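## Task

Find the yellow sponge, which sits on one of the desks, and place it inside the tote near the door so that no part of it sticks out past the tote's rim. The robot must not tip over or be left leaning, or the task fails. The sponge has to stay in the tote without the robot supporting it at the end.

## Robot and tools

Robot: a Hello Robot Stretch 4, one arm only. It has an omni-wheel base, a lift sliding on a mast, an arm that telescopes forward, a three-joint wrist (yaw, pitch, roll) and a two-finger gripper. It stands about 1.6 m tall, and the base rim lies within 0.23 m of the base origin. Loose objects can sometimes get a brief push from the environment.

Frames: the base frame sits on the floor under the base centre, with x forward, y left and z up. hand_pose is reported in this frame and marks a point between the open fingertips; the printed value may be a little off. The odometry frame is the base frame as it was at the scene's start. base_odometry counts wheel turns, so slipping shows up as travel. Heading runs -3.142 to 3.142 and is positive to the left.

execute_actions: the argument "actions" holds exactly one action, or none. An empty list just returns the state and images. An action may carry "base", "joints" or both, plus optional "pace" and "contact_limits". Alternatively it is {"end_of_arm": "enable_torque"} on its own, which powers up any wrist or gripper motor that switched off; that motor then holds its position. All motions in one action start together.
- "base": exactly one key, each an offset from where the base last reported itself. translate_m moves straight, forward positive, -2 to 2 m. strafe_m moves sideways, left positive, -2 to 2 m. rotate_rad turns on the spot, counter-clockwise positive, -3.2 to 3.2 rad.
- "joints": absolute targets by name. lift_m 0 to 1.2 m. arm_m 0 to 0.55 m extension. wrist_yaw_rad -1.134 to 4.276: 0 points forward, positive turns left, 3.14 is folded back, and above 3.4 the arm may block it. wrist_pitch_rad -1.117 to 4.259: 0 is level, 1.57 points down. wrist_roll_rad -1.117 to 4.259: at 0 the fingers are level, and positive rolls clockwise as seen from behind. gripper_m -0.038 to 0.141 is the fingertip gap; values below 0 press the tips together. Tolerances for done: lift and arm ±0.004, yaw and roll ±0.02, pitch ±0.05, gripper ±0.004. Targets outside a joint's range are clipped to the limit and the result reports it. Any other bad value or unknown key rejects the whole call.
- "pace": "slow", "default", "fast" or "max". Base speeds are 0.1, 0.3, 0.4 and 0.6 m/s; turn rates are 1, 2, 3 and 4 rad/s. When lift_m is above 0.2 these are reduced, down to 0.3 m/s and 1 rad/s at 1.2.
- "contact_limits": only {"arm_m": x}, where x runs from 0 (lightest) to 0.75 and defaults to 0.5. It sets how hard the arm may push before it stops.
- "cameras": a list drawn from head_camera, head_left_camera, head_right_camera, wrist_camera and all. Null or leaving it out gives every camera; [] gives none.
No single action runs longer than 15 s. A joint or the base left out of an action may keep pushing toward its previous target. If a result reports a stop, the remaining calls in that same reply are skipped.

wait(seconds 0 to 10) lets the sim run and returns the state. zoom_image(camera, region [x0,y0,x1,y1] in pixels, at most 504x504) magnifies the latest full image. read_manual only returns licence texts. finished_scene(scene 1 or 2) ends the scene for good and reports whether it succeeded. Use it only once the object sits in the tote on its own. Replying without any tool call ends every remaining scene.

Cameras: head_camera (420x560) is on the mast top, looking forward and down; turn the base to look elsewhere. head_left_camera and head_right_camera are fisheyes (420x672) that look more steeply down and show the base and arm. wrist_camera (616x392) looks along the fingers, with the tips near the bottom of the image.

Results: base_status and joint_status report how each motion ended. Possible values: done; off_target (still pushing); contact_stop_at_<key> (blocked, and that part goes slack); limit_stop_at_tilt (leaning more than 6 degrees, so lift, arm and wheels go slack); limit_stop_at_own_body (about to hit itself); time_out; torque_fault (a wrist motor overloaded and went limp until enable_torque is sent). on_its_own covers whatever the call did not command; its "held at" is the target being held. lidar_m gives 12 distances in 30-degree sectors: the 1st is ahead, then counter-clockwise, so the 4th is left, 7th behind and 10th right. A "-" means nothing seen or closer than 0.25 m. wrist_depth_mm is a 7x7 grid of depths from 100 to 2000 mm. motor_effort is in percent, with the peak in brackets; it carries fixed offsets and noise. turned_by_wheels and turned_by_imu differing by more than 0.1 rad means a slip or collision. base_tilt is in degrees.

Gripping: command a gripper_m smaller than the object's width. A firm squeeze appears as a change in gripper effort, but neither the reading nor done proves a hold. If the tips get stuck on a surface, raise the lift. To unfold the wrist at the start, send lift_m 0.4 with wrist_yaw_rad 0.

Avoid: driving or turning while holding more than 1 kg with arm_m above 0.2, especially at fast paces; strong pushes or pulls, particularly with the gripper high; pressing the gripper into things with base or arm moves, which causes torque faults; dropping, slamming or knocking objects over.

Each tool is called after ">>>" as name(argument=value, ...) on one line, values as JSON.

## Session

>>> execute_actions(actions=[])

Scene clock: 0.00 s.
base_odometry: x=+0.000 y=+0.000 heading=+0.000 (m, m, rad; odometry frame)
turned_by_wheels: +0.000 (rad since the last result)
turned_by_imu: +0.000 (rad since the last result)
base_tilt: forward=+0.4 right=-0.2 (deg)
lidar_m: 0.78 0.81 1.17 1.14 1.85 0.95 0.89 0.96 1.40 1.65 1.09 0.81
base_status: not commanded
joint_positions: lift_m=+0.223 arm_m=-0.002 wrist_yaw_rad=+3.082 wrist_pitch_rad=-0.004 wrist_roll_rad=-0.009 gripper_m=+0.057
joint_status: not commanded
motor_effort: lift_m=+19 arm_m=+0 wrist_yaw_rad=-1 wrist_pitch_rad=-5 wrist_roll_rad=+0 gripper_m=-2 wheel_0=+0 wheel_1=+1 wheel_2=+0 (%)
hand_pose: x=-0.1134 y=+0.1044 z=+0.4018 quat_wxyz=(+0.030, +0.002, -0.004, +1.000) (m; base frame)
wrist_depth_mm: - 137 991 1025 1060 1060 - / - 138 1008 1025 1060 1078 - / 108 139 1025 1042 1060 1078 - / 131 154 1008 1025 1078 1098 - / 991 991 1025 1025 1078 1098 - / 960 991 193 1025 198 1138 1336 / 960 917 1008 122 946 931 946
pictures: head_camera, head_left_camera, head_right_camera, wrist_camera
Images, in order (width x height): head_camera 420x560, head_left_camera 420x672, head_right_camera 420x672, wrist_camera 616x392.

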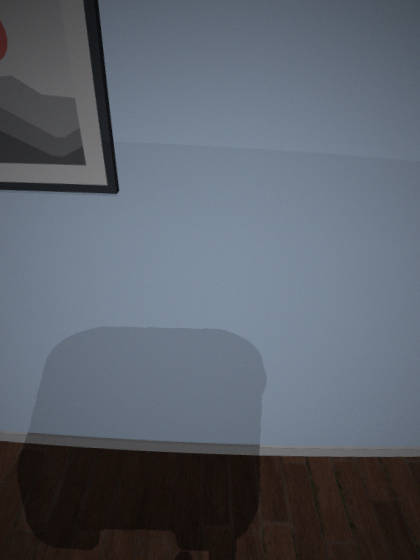

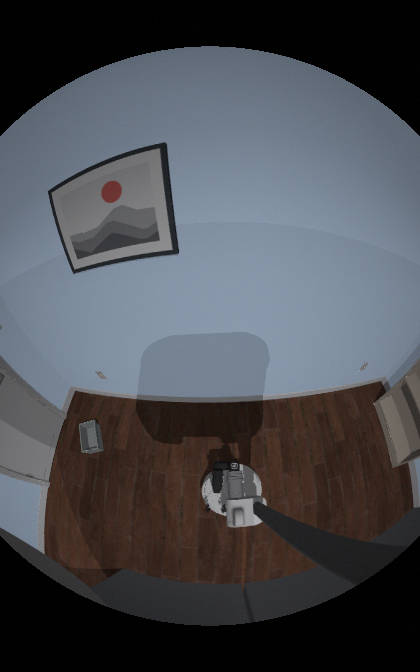

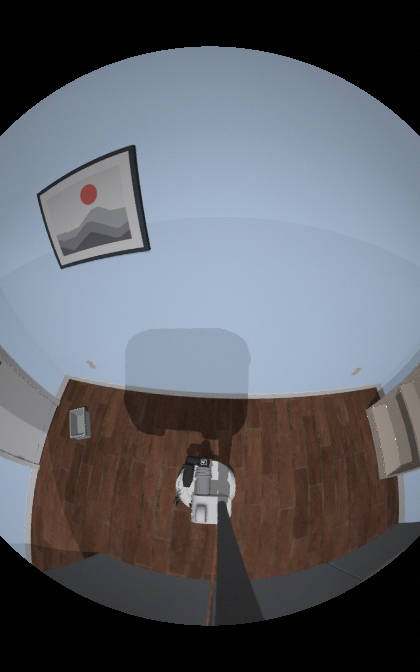

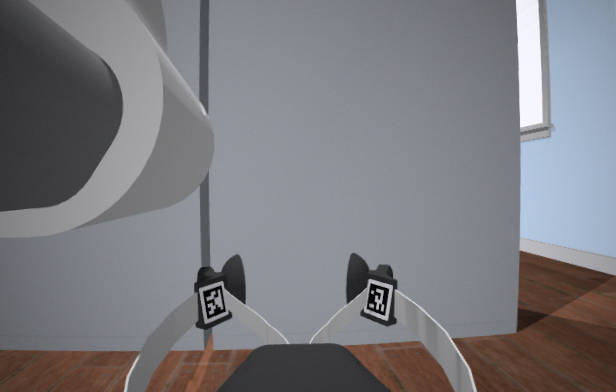

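>>> execute_actions(actions=[{"base": {"rotate_rad": 2.0}, "joints": {"lift_m": 0.2}, "pace": "max"}])

Scene clock: 19.07 s.
base_odometry: x=+0.000 y=+0.000 heading=+2.001 (m, m, rad; odometry frame)
turned_by_wheels: +2.001 (rad since the last result)
turned_by_imu: +2.036 (rad since the last result)
base_tilt: forward=+0.3 right=-0.4 (deg)
lidar_m: 1.78 0.99 0.92 0.94 1.26 1.65 1.21 0.83 0.76 0.81 1.05 1.14
base_status: done
joint_positions: lift_m=+0.200 arm_m=-0.002 wrist_yaw_rad=+3.082 wrist_pitch_rad=-0.004 wrist_roll_rad=-0.009 gripper_m=+0.057
joint_status: all done
motor_effort: lift_m=+18(17) arm_m=+0(0) wrist_yaw_rad=+0(1) wrist_pitch_rad=-4(6) wrist_roll_rad=+0(0) gripper_m=-3(2) wheel_0=+2(12) wheel_1=+2(9) wheel_2=+3(11) (%)
hand_pose: x=-0.1134 y=+0.1044 z=+0.3794 quat_wxyz=(+0.030, +0.002, -0.004, +1.000) (m; base frame)
wrist_depth_mm: - 138 1661 - 1921 1756 1661 / - 138 1618 - 1808 1808 1661 / 109 138 1576 - 1863 1708 1708 / 131 155 1618 - 1863 1756 1708 / 917 1138 1499 - 1808 1808 1708 / 917 1098 194 1308 198 1308 1205 / 866 878 931 122 891 878 904
pictures: head_camera, head_left_camera, head_right_camera, wrist_camera
Images, in order (width x height): head_camera 420x560, head_left_camera 420x672, head_right_camera 420x672, wrist_camera 616x392.

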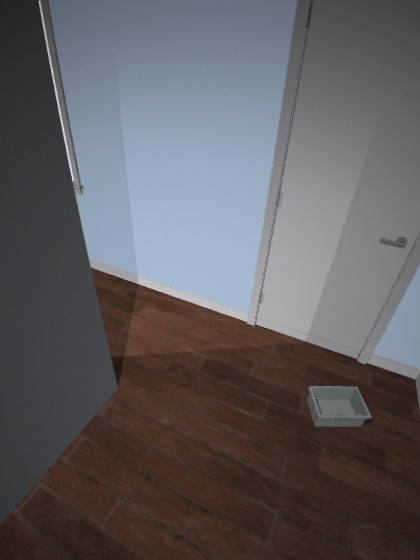

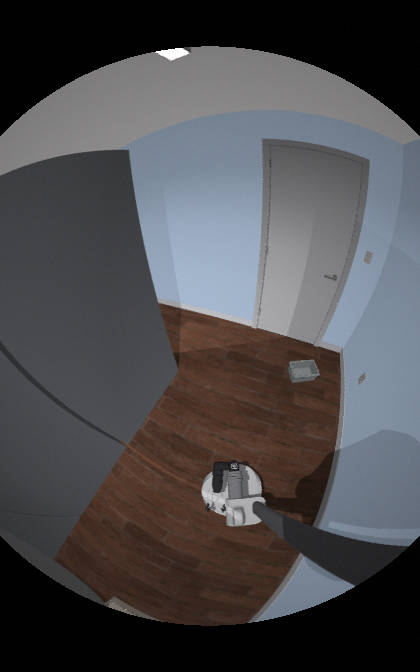

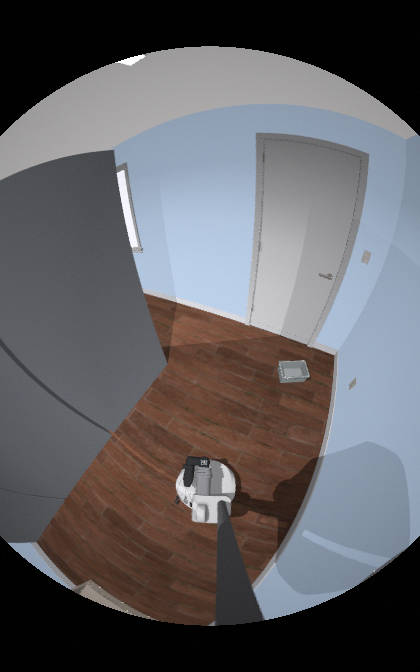

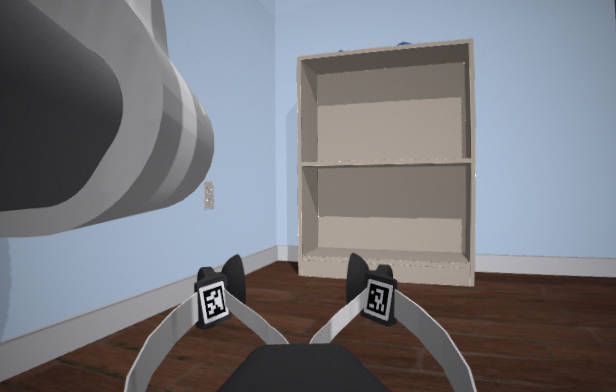

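>>> execute_actions(actions=[{"base": {"translate_m": 1.44}, "pace": "max"}], cameras=[])

>>> execute_actions(actions=[{"base": {"rotate_rad": 1.085}, "pace": "max"}])

Scene clock: 28.83 s.
base_odometry: x=-0.600 y=+1.309 heading=+2.000 (m, m, rad; odometry frame)
turned_by_wheels: +0.000 (rad since the last result)
turned_by_imu: +0.004 (rad since the last result)
base_tilt: forward=+0.4 right=-0.1 (deg)
lidar_m: 0.48 0.68 1.49 0.70 0.53 0.94 2.20 1.50 0.84 0.74 0.50 0.48
base_status: done
joint_positions: lift_m=+0.200 arm_m=-0.002 wrist_yaw_rad=+3.082 wrist_pitch_rad=-0.004 wrist_roll_rad=-0.009 gripper_m=+0.057
joint_status: not commanded
motor_effort: lift_m=+18(18) arm_m=+0(0) wrist_yaw_rad=-1(0) wrist_pitch_rad=-5(6) wrist_roll_rad=+0(0) gripper_m=-4(3) wheel_0=-1(8) wheel_1=-2(6) wheel_2=+0(15) (%)
hand_pose: x=-0.1134 y=+0.1044 z=+0.3793 quat_wxyz=(+0.030, +0.002, -0.004, +1.000) (m; base frame)
wrist_depth_mm: - 137 - - - 1397 504 / - 138 - - - 1430 521 / 109 139 - - - 1464 521 / 131 155 - - - 1464 521 / 1537 1921 - - - 1499 521 / 1281 1336 193 1308 199 1098 512 / 904 878 960 122 866 820 500
pictures: none
No camera images: the call's "cameras" was empty. Leave "cameras" out to get every camera's image.

Scene clock: 30.17 s.
base_odometry: x=-0.600 y=+1.309 heading=+3.086 (m, m, rad; odometry frame)
turned_by_wheels: +1.085 (rad since the last result)
turned_by_imu: +1.105 (rad since the last result)
base_tilt: forward=+0.3 right=-0.3 (deg)
lidar_m: 1.71 0.67 0.53 1.08 2.04 1.50 0.77 0.69 0.51 0.48 0.51 0.71
base_status: done
joint_positions: lift_m=+0.200 arm_m=-0.002 wrist_yaw_rad=+3.082 wrist_pitch_rad=-0.004 wrist_roll_rad=-0.009 gripper_m=+0.057
joint_status: not commanded
motor_effort: lift_m=+18(18) arm_m=+0(0) wrist_yaw_rad=-1(1) wrist_pitch_rad=-7(6) wrist_roll_rad=-1(1) gripper_m=-2(4) wheel_0=+0(10) wheel_1=+1(10) wheel_2=+2(10) (%)
hand_pose: x=-0.1134 y=+0.1044 z=+0.3793 quat_wxyz=(+0.030, +0.002, -0.004, +1.000) (m; base frame)
wrist_depth_mm: - 137 1464 1499 1576 1661 1708 / - 138 1499 1499 1576 1708 1618 / 109 138 1499 1537 1576 1661 1661 / 132 154 1537 1576 1618 1756 1661 / 1008 1464 1499 1576 1576 1618 1708 / 991 1308 192 1336 198 1308 1255 / 878 878 891 122 891 866 904
pictures: head_camera, head_left_camera, head_right_camera, wrist_camera
Images, in order (width x height): head_camera 420x560, head_left_camera 420x672, head_right_camera 420x672, wrist_camera 616x392.

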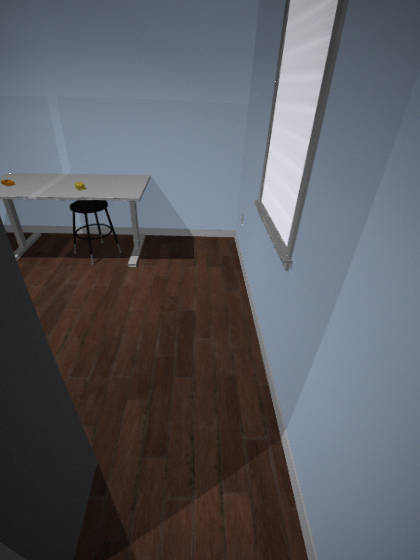

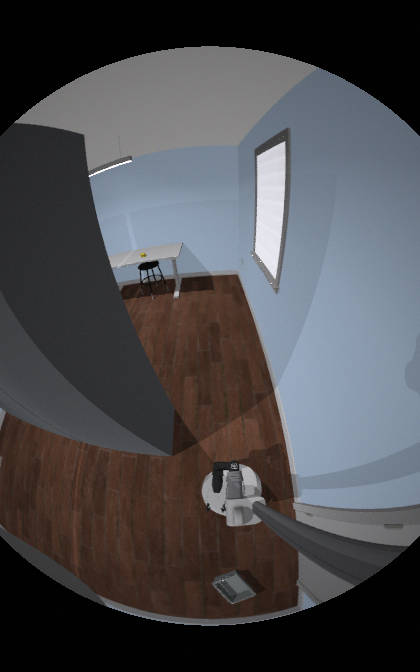

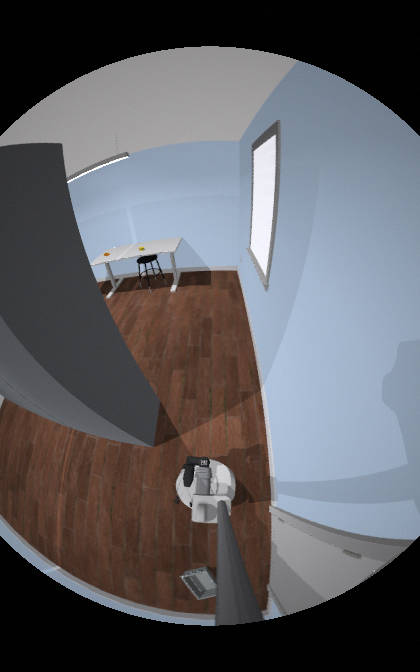

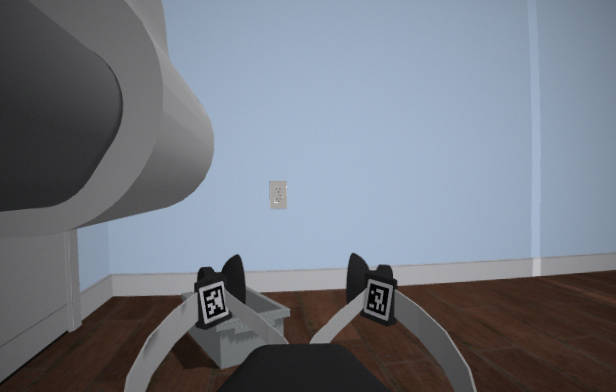

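>>> zoom_image(camera="head_camera", region=[0, 150, 170, 280])

Region (0, 150, 170, 280) of head_camera's 420x560 image, scaled by 2.965, with more detail than that image has; it fills the top 385 rows of this view, and the rest is white.

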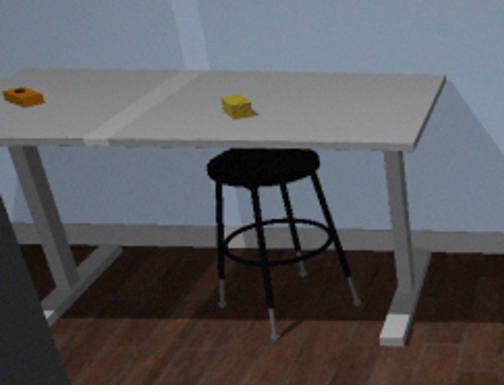

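>>> execute_actions(actions=[{"base": {"translate_m": 0.68}, "pace": "max"}], cameras=[])

>>> execute_actions(actions=[{"base": {"rotate_rad": 0.48}, "joints": {"lift_m": 0.3}, "pace": "max"}])

Scene clock: 65.03 s.
base_odometry: x=-1.279 y=+1.347 heading=+3.086 (m, m, rad; odometry frame)
turned_by_wheels: +0.000 (rad since the last result)
turned_by_imu: +0.002 (rad since the last result)
base_tilt: forward=+0.3 right=-0.3 (deg)
lidar_m: 1.84 1.92 2.60 0.43 0.45 2.21 1.43 0.72 0.48 0.46 0.50 0.67
base_status: done
joint_positions: lift_m=+0.200 arm_m=-0.002 wrist_yaw_rad=+3.082 wrist_pitch_rad=-0.004 wrist_roll_rad=-0.009 gripper_m=+0.057
joint_status: not commanded
motor_effort: lift_m=+18(18) arm_m=+0(0) wrist_yaw_rad=+0(0) wrist_pitch_rad=-6(8) wrist_roll_rad=+0(1) gripper_m=-4(5) wheel_0=+0(8) wheel_1=-1(5) wheel_2=+1(13) (%)
hand_pose: x=-0.1134 y=+0.1044 z=+0.3793 quat_wxyz=(+0.030, +0.002, -0.004, +1.000) (m; base frame)
wrist_depth_mm: - 138 - - - - 462 / - 138 - - - - 469 / 109 138 - - - - 473 / 131 154 - - - - 477 / 976 1661 - - - - 469 / 960 1281 193 1336 198 1281 466 / 878 878 931 122 891 564 466
pictures: none
No camera images: the call's "cameras" was empty. Leave "cameras" out to get every camera's image.

Scene clock: 66.00 s.
base_odometry: x=-1.279 y=+1.347 heading=-2.718 (m, m, rad; odometry frame)
turned_by_wheels: +0.480 (rad since the last result)
turned_by_imu: +0.489 (rad since the last result)
base_tilt: forward=+0.2 right=-0.2 (deg)
lidar_m: 1.94 2.52 0.45 0.47 2.22 1.52 0.73 0.51 0.46 0.50 0.67 1.47
base_status: done
joint_positions: lift_m=+0.300 arm_m=-0.002 wrist_yaw_rad=+3.082 wrist_pitch_rad=-0.004 wrist_roll_rad=-0.009 gripper_m=+0.057
joint_status: all done
motor_effort: lift_m=+19(23) arm_m=+0(0) wrist_yaw_rad=+0(0) wrist_pitch_rad=-7(5) wrist_roll_rad=-1(0) gripper_m=-3(2) wheel_0=-1(12) wheel_1=+0(7) wheel_2=+1(9) (%)
hand_pose: x=-0.1134 y=+0.1044 z=+0.4793 quat_wxyz=(+0.030, +0.002, -0.004, +1.000) (m; base frame)
wrist_depth_mm: - 137 1098 1756 - 1921 1863 / - 138 1098 1756 - 1921 1808 / 109 139 1118 1756 - 1863 1808 / 131 154 1098 1756 - 1921 1863 / 627 788 1025 1756 - - 1808 / 621 759 194 1537 198 1537 1576 / 621 723 1008 122 1118 1060 1098
pictures: head_camera, head_left_camera, head_right_camera, wrist_camera
Images, in order (width x height): head_camera 420x560, head_left_camera 420x672, head_right_camera 420x672, wrist_camera 616x392.

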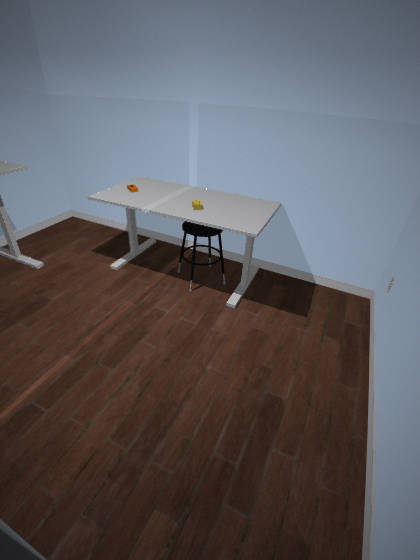

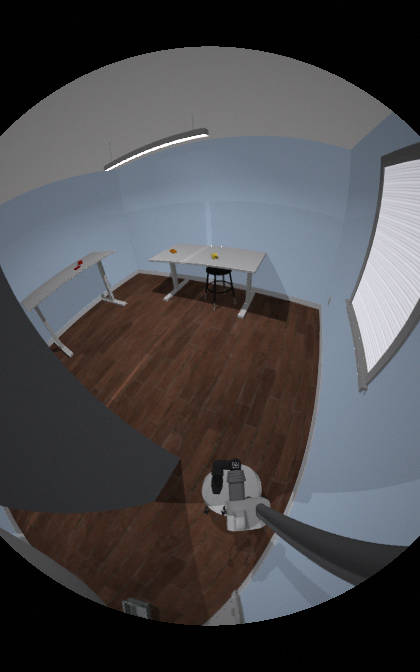

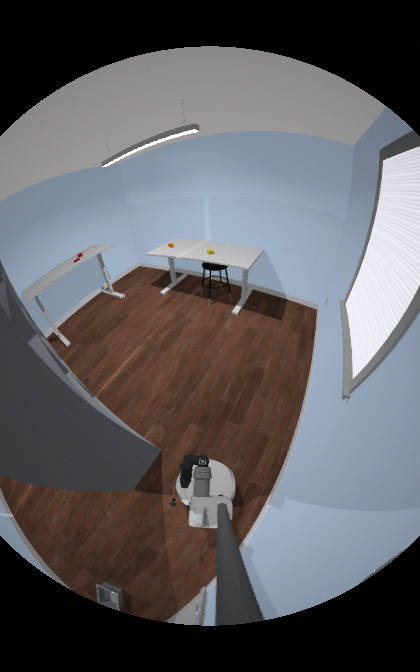

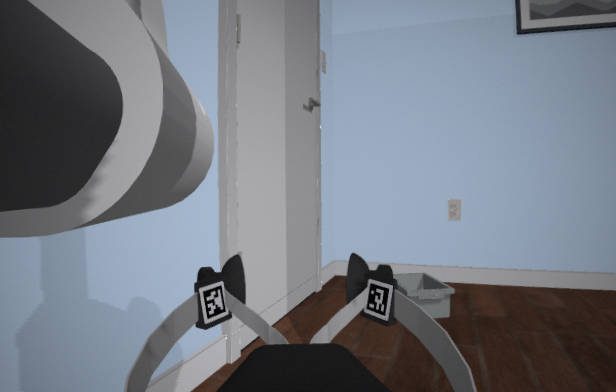

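>>> zoom_image(camera="head_camera", region=[80, 165, 300, 315])

>>> zoom_image(camera="head_camera", region=[175, 185, 225, 225])

Region (80, 165, 300, 315) of head_camera's 420x560 image, scaled by 2.291, with more detail than that image has; it fills the top 344 rows of this view, and the rest is white.

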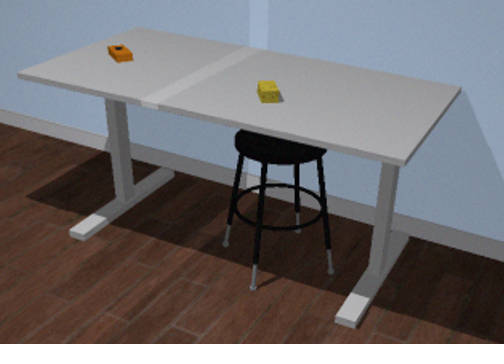

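Region (175, 185, 225, 225) of head_camera's 420x560 image, scaled by 10.080, with more detail than that image has; it fills the top 403 rows of this view, and the rest is white.

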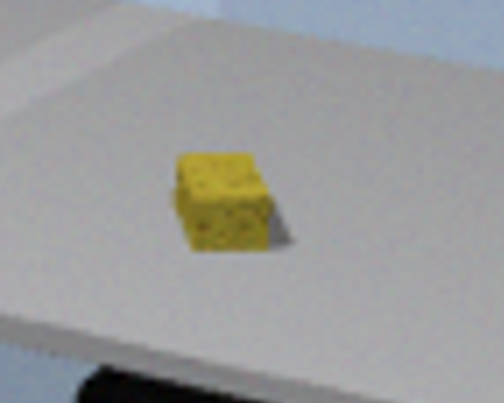

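>>> execute_actions(actions=[{"base": {"translate_m": 1.69}, "joints": {"lift_m": 0.98, "arm_m": 0.45, "wrist_yaw_rad": 1.57, "wrist_pitch_rad": 1.57, "wrist_roll_rad": 1.47, "gripper_m": 0.125}, "pace": "max"}])

Scene clock: 83.53 s.
base_odometry: x=-2.819 y=+0.651 heading=-2.718 (m, m, rad; odometry frame)
turned_by_wheels: +0.000 (rad since the last result)
turned_by_imu: +0.005 (rad since the last result)
base_tilt: forward=+0.5 right=-0.3 (deg)
lidar_m: 0.33 0.47 1.04 1.77 1.54 1.43 1.89 1.31 1.20 1.28 0.36 0.31
base_status: done
joint_positions: lift_m=+0.980 arm_m=+0.449 wrist_yaw_rad=+1.570 wrist_pitch_rad=+1.570 wrist_roll_rad=+1.470 gripper_m=+0.125
joint_status: all done
motor_effort: lift_m=+19(24) arm_m=+7(8) wrist_yaw_rad=-2(8) wrist_pitch_rad=-2(7) wrist_roll_rad=+1(5) gripper_m=-2(5) wheel_0=-1(7) wheel_1=-1(4) wheel_2=+0(17) (%)
hand_pose: x=+0.7071 y=+0.0002 z=+0.8697 quat_wxyz=(+0.706, -0.035, +0.706, +0.036) (m; base frame)
wrist_depth_mm: 355 357 362 368 370 373 375 / 357 359 366 368 375 375 379 / 362 366 366 370 373 377 382 / 362 362 368 373 377 379 384 / 362 364 370 375 377 384 387 / 364 364 325 327 379 384 387 / 364 368 373 122 382 384 389
pictures: head_camera, head_left_camera, head_right_camera, wrist_camera
Images, in order (width x height): head_camera 420x560, head_left_camera 420x672, head_right_camera 420x672, wrist_camera 616x392.

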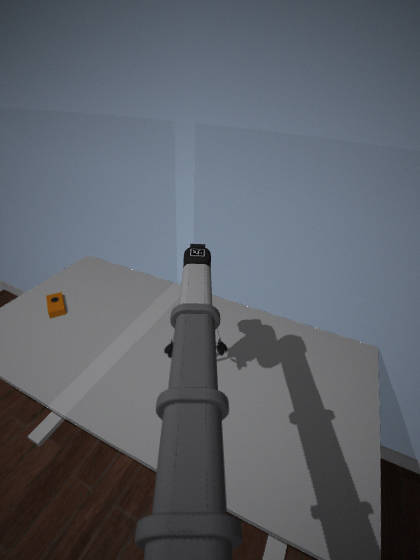

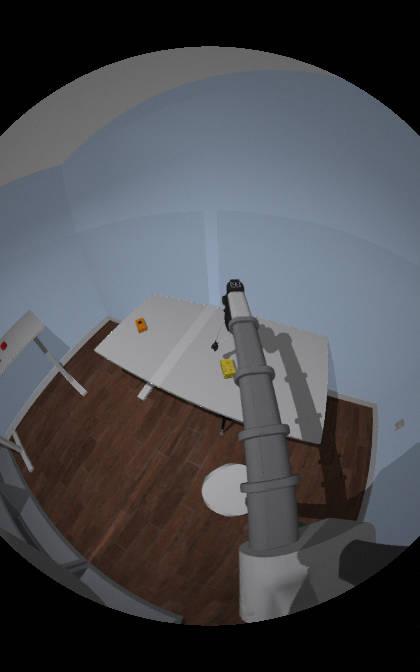

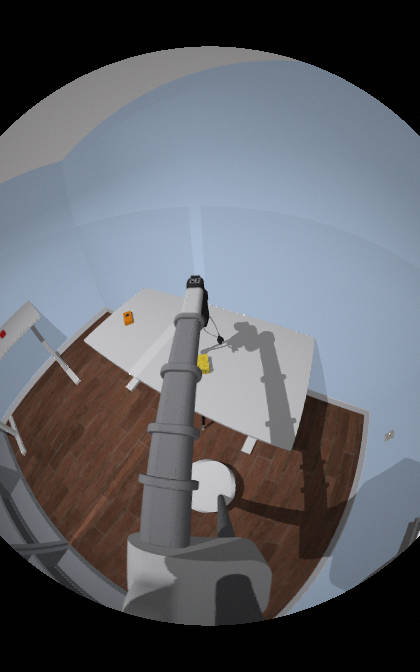

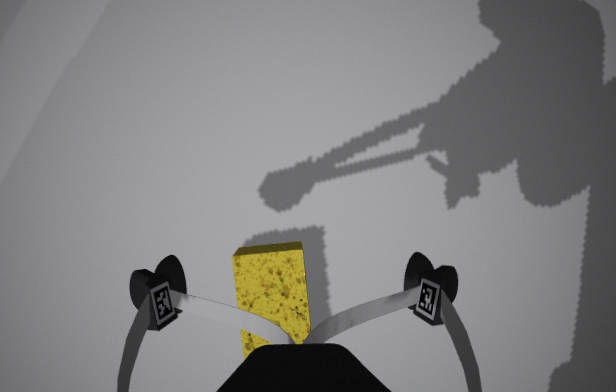

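>>> zoom_image(camera="wrist_camera", region=[180, 210, 400, 380])

>>> zoom_image(camera="head_left_camera", region=[190, 320, 270, 400])

Region (180, 210, 400, 380) of wrist_camera's 616x392 image, scaled by 2.291; it fills the top 389 rows of this view, and the rest is white.

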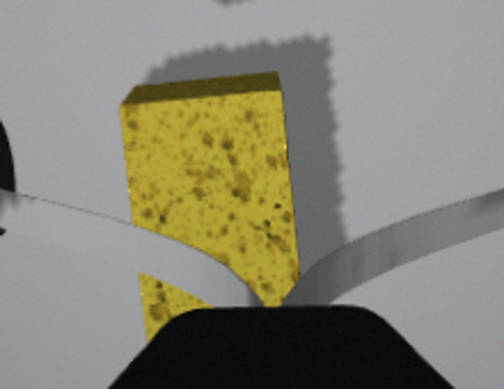

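Region (190, 320, 270, 400) of head_left_camera's 420x672 image, scaled by 6.300, with more detail than that image has.

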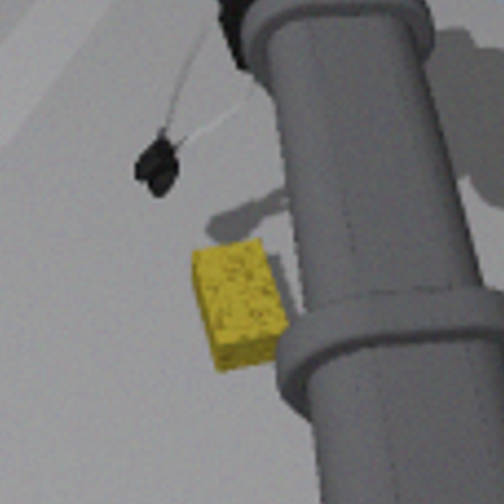

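>>> execute_actions(actions=[{"joints": {"lift_m": 0.86, "arm_m": 0.398, "wrist_yaw_rad": 1.72, "wrist_roll_rad": 1.52, "gripper_m": 0.1}, "pace": "fast"}], cameras=["wrist_camera", "head_left_camera"])

Scene clock: 100.23 s.
base_odometry: x=-2.819 y=+0.651 heading=-2.718 (m, m, rad; odometry frame)
turned_by_wheels: +0.000 (rad since the last result)
turned_by_imu: +0.000 (rad since the last result)
base_tilt: forward=+0.4 right=-0.2 (deg)
lidar_m: 0.34 0.47 1.06 1.78 1.51 1.44 1.89 1.30 1.21 1.28 0.35 0.32
base_status: not commanded
joint_positions: lift_m=+0.860 arm_m=+0.399 wrist_yaw_rad=+1.719 wrist_pitch_rad=+1.570 wrist_roll_rad=+1.520 gripper_m=+0.100
joint_status: all done
motor_effort: lift_m=+17(18) arm_m=-7(8) wrist_yaw_rad=+1(6) wrist_pitch_rad=+2(2) wrist_roll_rad=+1(2) gripper_m=+0(3) wheel_0=-1(2) wheel_1=-2(2) wheel_2=+0(1) (%)
hand_pose: x=+0.6566 y=+0.0132 z=+0.7499 quat_wxyz=(+0.704, -0.070, +0.704, +0.071) (m; base frame)
wrist_depth_mm: 242 244 247 249 253 255 256 / 241 246 248 251 255 257 259 / 245 246 251 252 254 258 260 / 246 248 250 252 257 259 263 / 248 250 250 209 257 260 264 / 247 250 209 211 207 263 264 / 249 251 254 123 259 264 266
pictures: head_left_camera, wrist_camera
Images, in order (width x height): head_left_camera 420x672, wrist_camera 616x392.

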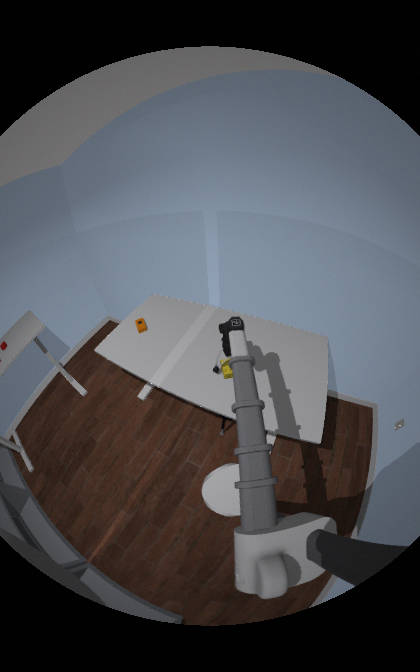

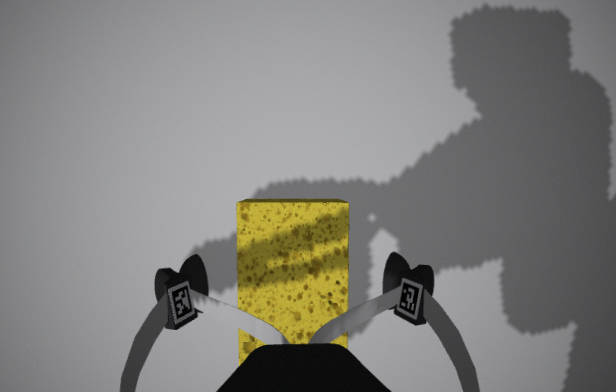

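>>> execute_actions(actions=[{"joints": {"gripper_m": 0.015}}], cameras=["wrist_camera"])

Scene clock: 103.70 s.
base_odometry: x=-2.819 y=+0.651 heading=-2.718 (m, m, rad; odometry frame)
turned_by_wheels: +0.000 (rad since the last result)
turned_by_imu: +0.000 (rad since the last result)
base_tilt: forward=+0.3 right=-0.3 (deg)
lidar_m: 0.33 0.47 1.06 1.77 1.50 1.44 1.89 1.30 1.20 1.29 0.35 0.31
base_status: not commanded
joint_positions: lift_m=+0.860 arm_m=+0.399 wrist_yaw_rad=+1.719 wrist_pitch_rad=+1.570 wrist_roll_rad=+1.520 gripper_m=+0.016
joint_status: all done
motor_effort: lift_m=+17(17) arm_m=-7(7) wrist_yaw_rad=+1(1) wrist_pitch_rad=+0(0) wrist_roll_rad=+1(1) gripper_m=-27(26) wheel_0=-2(1) wheel_1=-1(1) wheel_2=+0(0) (%)
hand_pose: x=+0.6566 y=+0.0132 z=+0.7499 quat_wxyz=(+0.704, -0.070, +0.704, +0.071) (m; base frame)
wrist_depth_mm: 243 246 247 250 252 255 257 / 242 245 247 251 252 255 258 / 244 248 249 251 255 258 260 / 246 247 249 252 257 259 262 / 247 248 250 196 256 260 264 / 246 250 189 198 190 262 264 / 249 251 253 121 262 263 267
pictures: wrist_camera
Images, in order (width x height): wrist_camera 616x392.

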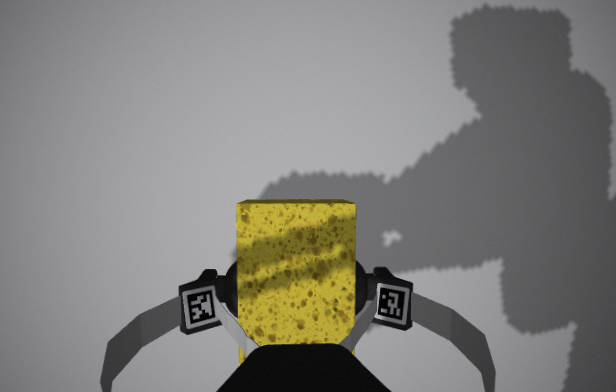

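>>> execute_actions(actions=[{"base": {"translate_m": -1.69}, "joints": {"lift_m": 0.89, "arm_m": 0.0, "wrist_yaw_rad": 0.0, "wrist_roll_rad": 1.08}, "pace": "max"}], cameras=["wrist_camera", "head_left_camera"])

Scene clock: 129.53 s.
base_odometry: x=-1.279 y=+1.346 heading=-2.718 (m, m, rad; odometry frame)
turned_by_wheels: +0.000 (rad since the last result)
turned_by_imu: -0.004 (rad since the last result)
base_tilt: forward=+0.3 right=-0.2 (deg)
lidar_m: 1.94 2.52 0.44 0.47 2.24 1.51 0.73 0.52 0.47 0.49 0.67 1.52
base_status: done
joint_positions: lift_m=+0.890 arm_m=+0.001 wrist_yaw_rad=+0.000 wrist_pitch_rad=+1.570 wrist_roll_rad=+1.080 gripper_m=+0.016
joint_status: all done
motor_effort: lift_m=+19(23) arm_m=-7(7) wrist_yaw_rad=+0(7) wrist_pitch_rad=+0(1) wrist_roll_rad=-1(6) gripper_m=-26(25) wheel_0=-1(6) wheel_1=-1(7) wheel_2=-2(12) (%)
hand_pose: x=+0.1724 y=-0.0874 z=+0.7797 quat_wxyz=(+0.607, +0.364, +0.606, -0.363) (m; base frame)
wrist_depth_mm: 946 960 960 960 917 668 544 / 931 960 960 991 991 788 615 / 946 960 976 991 1008 931 691 / 960 976 976 798 991 1008 788 / 976 960 976 198 788 1025 946 / 976 976 189 199 189 430 1042 / 960 991 991 121 1008 1042 307
pictures: head_left_camera, wrist_camera
Images, in order (width x height): head_left_camera 420x672, wrist_camera 616x392.

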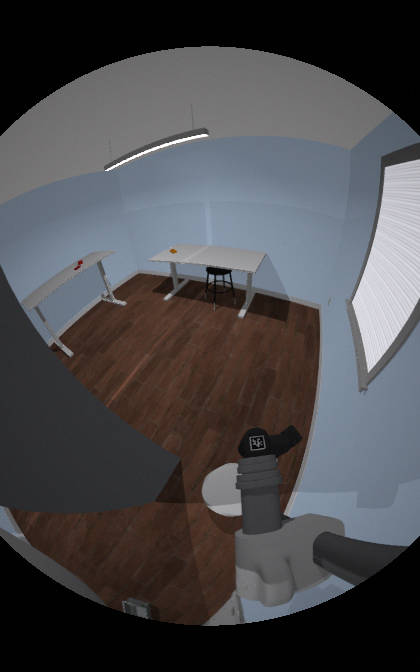

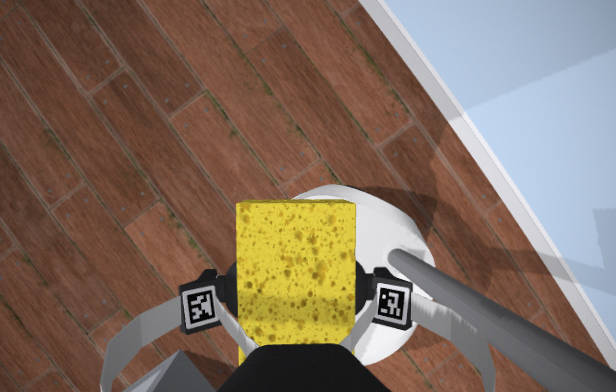

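Back at the same spot with the sponge held. Now turn toward the tote while lowering the lift.

>>> execute_actions(actions=[{"base": {"rotate_rad": 2.65}, "joints": {"lift_m": 0.42}, "pace": "max"}])

Scene clock: 133.13 s.
base_odometry: x=-1.279 y=+1.346 heading=-0.068 (m, m, rad; odometry frame)
turned_by_wheels: +2.650 (rad since the last result)
turned_by_imu: +2.697 (rad since the last result)
base_tilt: forward=+0.3 right=-0.4 (deg)
lidar_m: 1.47 0.73 0.49 0.46 0.50 0.67 1.76 1.96 2.58 0.45 0.48 2.21
base_status: done
joint_positions: lift_m=+0.420 arm_m=+0.001 wrist_yaw_rad=+0.000 wrist_pitch_rad=+1.570 wrist_roll_rad=+1.080 gripper_m=+0.016
joint_status: all done
motor_effort: lift_m=+17(19) arm_m=-7(7) wrist_yaw_rad=-1(0) wrist_pitch_rad=-2(1) wrist_roll_rad=+0(1) gripper_m=-27(29) wheel_0=-1(7) wheel_1=+0(7) wheel_2=+1(7) (%)
hand_pose: x=+0.1724 y=-0.0874 z=+0.3098 quat_wxyz=(+0.607, +0.364, +0.606, -0.363) (m; base frame)
wrist_depth_mm: 508 517 517 525 535 539 466 / 508 517 521 530 530 539 549 / 517 521 525 530 530 544 554 / 512 521 530 530 359 544 559 / 521 525 525 196 329 330 549 / 517 521 189 197 189 332 336 / 521 530 342 121 330 330 304
pictures: head_camera, head_left_camera, head_right_camera, wrist_camera
Images, in order (width x height): head_camera 420x560, head_left_camera 420x672, head_right_camera 420x672, wrist_camera 616x392.

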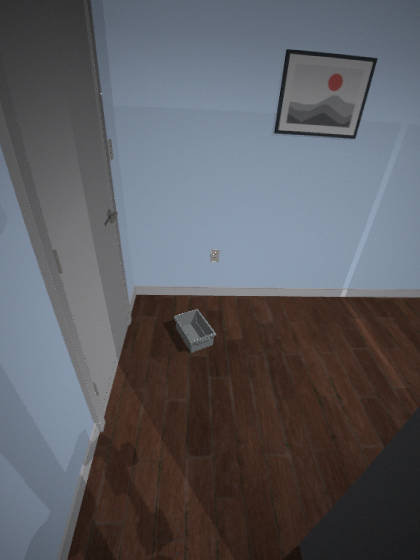

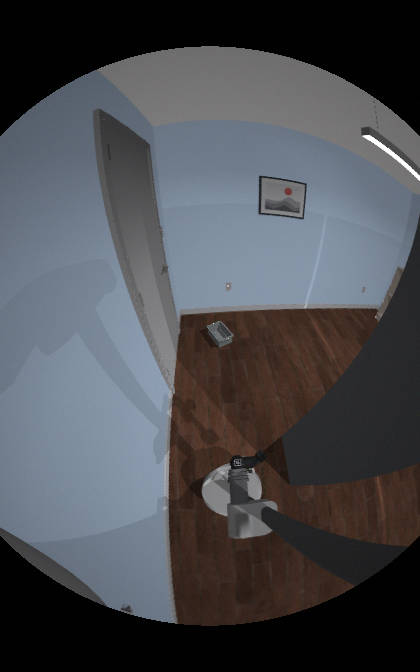

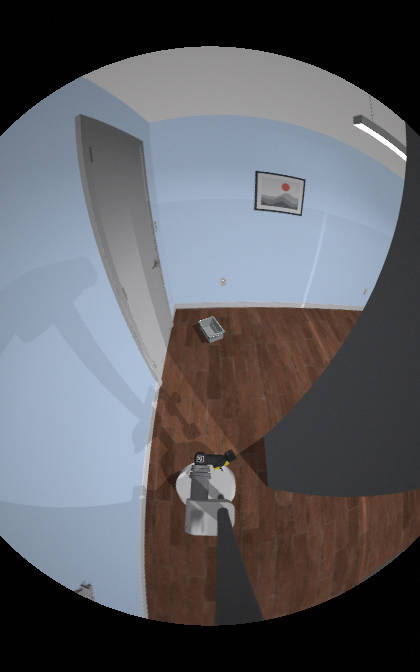

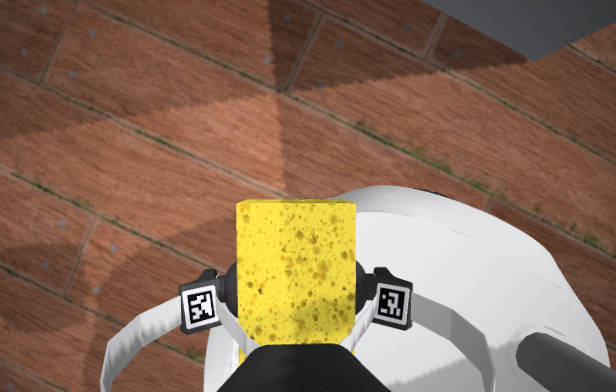

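>>> zoom_image(camera="head_camera", region=[155, 290, 235, 365])

Region (155, 290, 235, 365) of head_camera's 420x560 image, scaled by 6.300, with more detail than that image has; it fills the top 472 rows of this view, and the rest is white.

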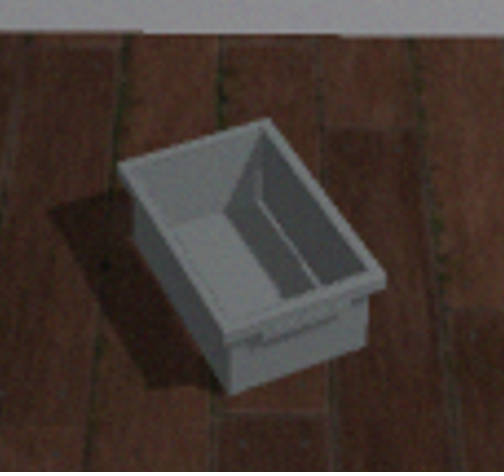

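>>> execute_actions(actions=[{"base": {"translate_m": 0.938}, "joints": {"lift_m": 0.36, "arm_m": 0.48, "wrist_yaw_rad": 1.433, "wrist_roll_rad": 2.533}, "pace": "max"}])

Scene clock: 146.97 s.
base_odometry: x=-0.343 y=+1.282 heading=-0.068 (m, m, rad; odometry frame)
turned_by_wheels: +0.000 (rad since the last result)
turned_by_imu: +0.003 (rad since the last result)
base_tilt: forward=+0.3 right=-0.2 (deg)
lidar_m: 0.51 0.71 0.50 0.45 0.52 0.71 1.83 0.69 0.78 1.96 1.73 1.23
base_status: done
joint_positions: lift_m=+0.360 arm_m=+0.479 wrist_yaw_rad=+1.433 wrist_pitch_rad=+1.570 wrist_roll_rad=+2.533 gripper_m=+0.016
joint_status: all done
motor_effort: lift_m=+19(19) arm_m=+7(10) wrist_yaw_rad=+1(7) wrist_pitch_rad=-1(3) wrist_roll_rad=+1(4) gripper_m=-27(27) wheel_0=+0(8) wheel_1=+0(10) wheel_2=+2(12) (%)
hand_pose: x=+0.7363 y=-0.0118 z=+0.2497 quat_wxyz=(+0.603, +0.370, +0.603, -0.369) (m; base frame)
wrist_depth_mm: 452 452 462 469 477 480 484 / 452 459 466 469 469 480 488 / 455 462 462 469 477 480 488 / 455 459 462 351 473 480 488 / 459 462 351 196 477 424 488 / 459 462 189 198 190 394 496 / 459 466 379 121 415 402 496
pictures: head_camera, head_left_camera, head_right_camera, wrist_camera
Images, in order (width x height): head_camera 420x560, head_left_camera 420x672, head_right_camera 420x672, wrist_camera 616x392.

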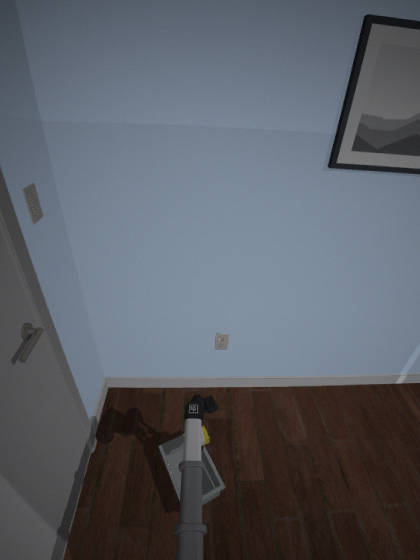

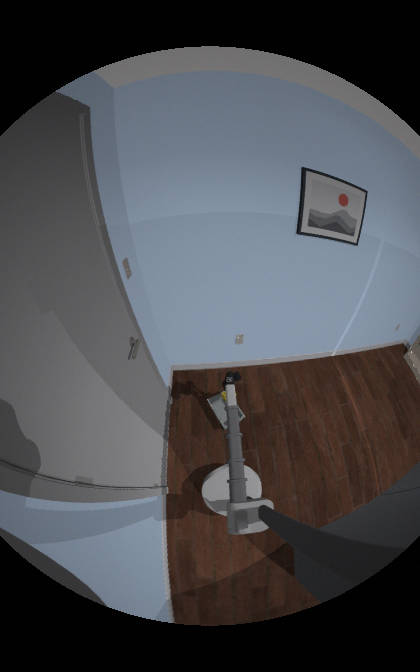

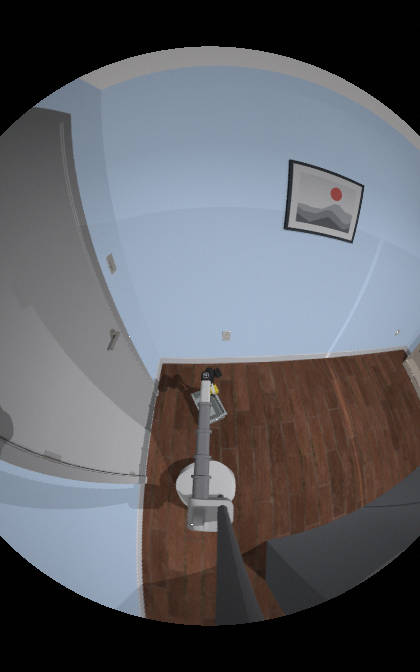

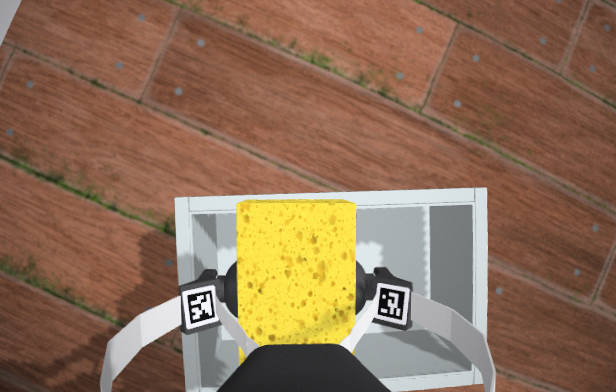

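>>> execute_actions(actions=[{"joints": {"lift_m": 0.144, "arm_m": 0.424, "wrist_yaw_rad": 1.645, "wrist_roll_rad": 2.713}, "pace": "fast"}], cameras=["wrist_camera", "head_camera"])

Scene clock: 159.23 s.
base_odometry: x=-0.343 y=+1.282 heading=-0.068 (m, m, rad; odometry frame)
turned_by_wheels: +0.000 (rad since the last result)
turned_by_imu: +0.000 (rad since the last result)
base_tilt: forward=+0.4 right=-0.3 (deg)
lidar_m: 0.58 0.69 0.51 0.45 0.51 0.71 1.79 0.68 0.73 1.94 1.74 1.19
base_status: not commanded
joint_positions: lift_m=+0.144 arm_m=+0.425 wrist_yaw_rad=+1.644 wrist_pitch_rad=+1.570 wrist_roll_rad=+2.713 gripper_m=+0.016
joint_status: all done
motor_effort: lift_m=+17(18) arm_m=-7(9) wrist_yaw_rad=+1(5) wrist_pitch_rad=+1(0) wrist_roll_rad=+1(5) gripper_m=-26(28) wheel_0=+0(1) wheel_1=+0(0) wheel_2=+2(1) (%)
hand_pose: x=+0.6834 y=+0.0067 z=+0.0339 quat_wxyz=(+0.608, +0.360, +0.609, -0.360) (m; base frame)
wrist_depth_mm: 246 249 252 255 259 262 265 / 247 250 253 254 257 263 263 / 133 137 140 141 140 142 158 / 198 249 251 254 259 259 200 / 198 250 252 197 259 262 198 / 196 250 190 198 189 248 197 / 193 251 253 121 260 232 -
pictures: head_camera, wrist_camera
Images, in order (width x height): head_camera 420x560, wrist_camera 616x392.

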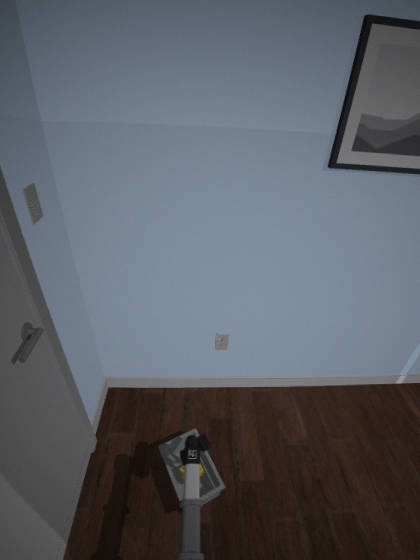

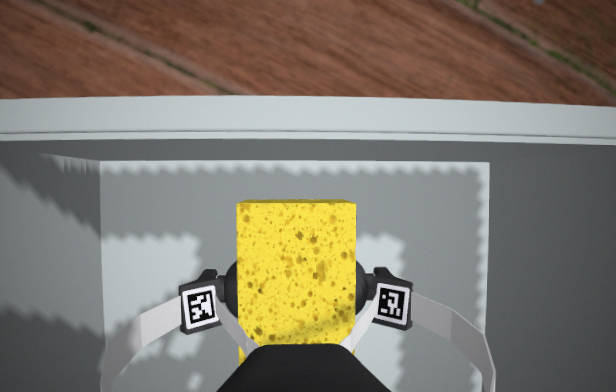

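>>> execute_actions(actions=[{"joints": {"gripper_m": 0.08}}], cameras=["wrist_camera"])

Scene clock: 162.57 s.
base_odometry: x=-0.343 y=+1.282 heading=-0.068 (m, m, rad; odometry frame)
turned_by_wheels: +0.000 (rad since the last result)
turned_by_imu: +0.000 (rad since the last result)
base_tilt: forward=+0.5 right=-0.3 (deg)
lidar_m: 0.59 0.71 0.51 0.47 0.51 0.71 1.79 0.68 0.77 1.96 1.70 1.21
base_status: not commanded
joint_positions: lift_m=+0.144 arm_m=+0.425 wrist_yaw_rad=+1.644 wrist_pitch_rad=+1.570 wrist_roll_rad=+2.713 gripper_m=+0.080
joint_status: all done
motor_effort: lift_m=+17(17) arm_m=-7(7) wrist_yaw_rad=+1(1) wrist_pitch_rad=-2(1) wrist_roll_rad=+1(1) gripper_m=-6(26) wheel_0=+0(1) wheel_1=+0(0) wheel_2=+2(2) (%)
hand_pose: x=+0.6834 y=+0.0067 z=+0.0339 quat_wxyz=(+0.608, +0.360, +0.609, -0.360) (m; base frame)
wrist_depth_mm: 246 249 250 255 258 262 266 / 247 249 253 255 258 264 263 / 133 138 140 140 140 142 158 / 197 249 253 254 259 259 199 / 197 250 251 211 258 260 199 / 196 250 199 213 204 263 198 / 193 250 253 122 259 239 -
pictures: wrist_camera
Images, in order (width x height): wrist_camera 616x392.

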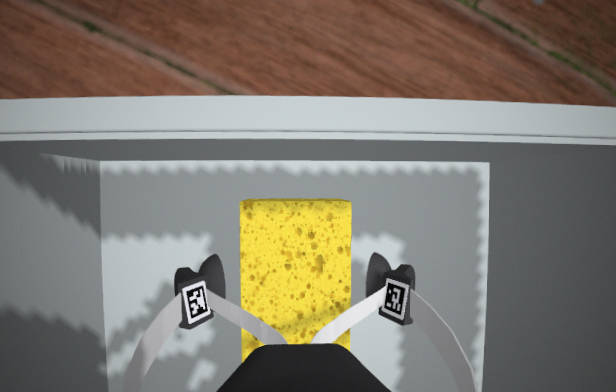

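The sponge is now resting on the tote floor. Raising the gripper clear of the tote.

>>> execute_actions(actions=[{"joints": {"lift_m": 0.29}, "pace": "max"}], cameras=["wrist_camera", "head_camera"])

Scene clock: 164.33 s.
base_odometry: x=-0.343 y=+1.282 heading=-0.068 (m, m, rad; odometry frame)
turned_by_wheels: +0.000 (rad since the last result)
turned_by_imu: +0.000 (rad since the last result)
base_tilt: forward=+0.5 right=-0.3 (deg)
lidar_m: 0.52 0.69 0.50 0.47 0.51 0.72 1.81 0.70 0.77 1.97 1.71 1.23
base_status: not commanded
joint_positions: lift_m=+0.290 arm_m=+0.425 wrist_yaw_rad=+1.644 wrist_pitch_rad=+1.570 wrist_roll_rad=+2.713 gripper_m=+0.080
joint_status: all done
motor_effort: lift_m=+19(22) arm_m=-7(7) wrist_yaw_rad=+1(1) wrist_pitch_rad=+1(1) wrist_roll_rad=+1(1) gripper_m=-3(2) wheel_0=+1(0) wheel_1=+0(0) wheel_2=+1(1) (%)
hand_pose: x=+0.6833 y=+0.0067 z=+0.1797 quat_wxyz=(+0.608, +0.360, +0.609, -0.360) (m; base frame)
wrist_depth_mm: 384 389 392 397 404 410 413 / 387 392 392 402 404 407 415 / 387 387 399 399 402 413 415 / 389 325 392 399 402 334 415 / 389 327 394 357 404 334 418 / 387 296 198 394 204 332 418 / 394 278 332 122 324 418 424
pictures: head_camera, wrist_camera
Images, in order (width x height): head_camera 420x560, wrist_camera 616x392.

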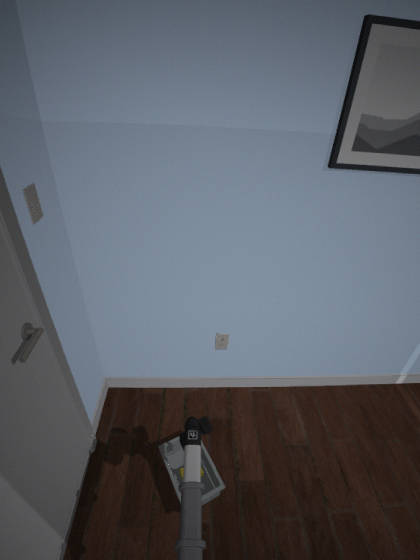

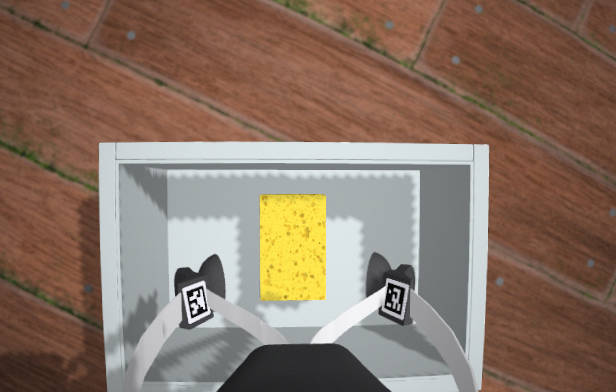

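The sponge lies flat in the middle of the tote and the gripper is clear.

>>> finished_scene(scene=2)

The scene is finished: the task was done.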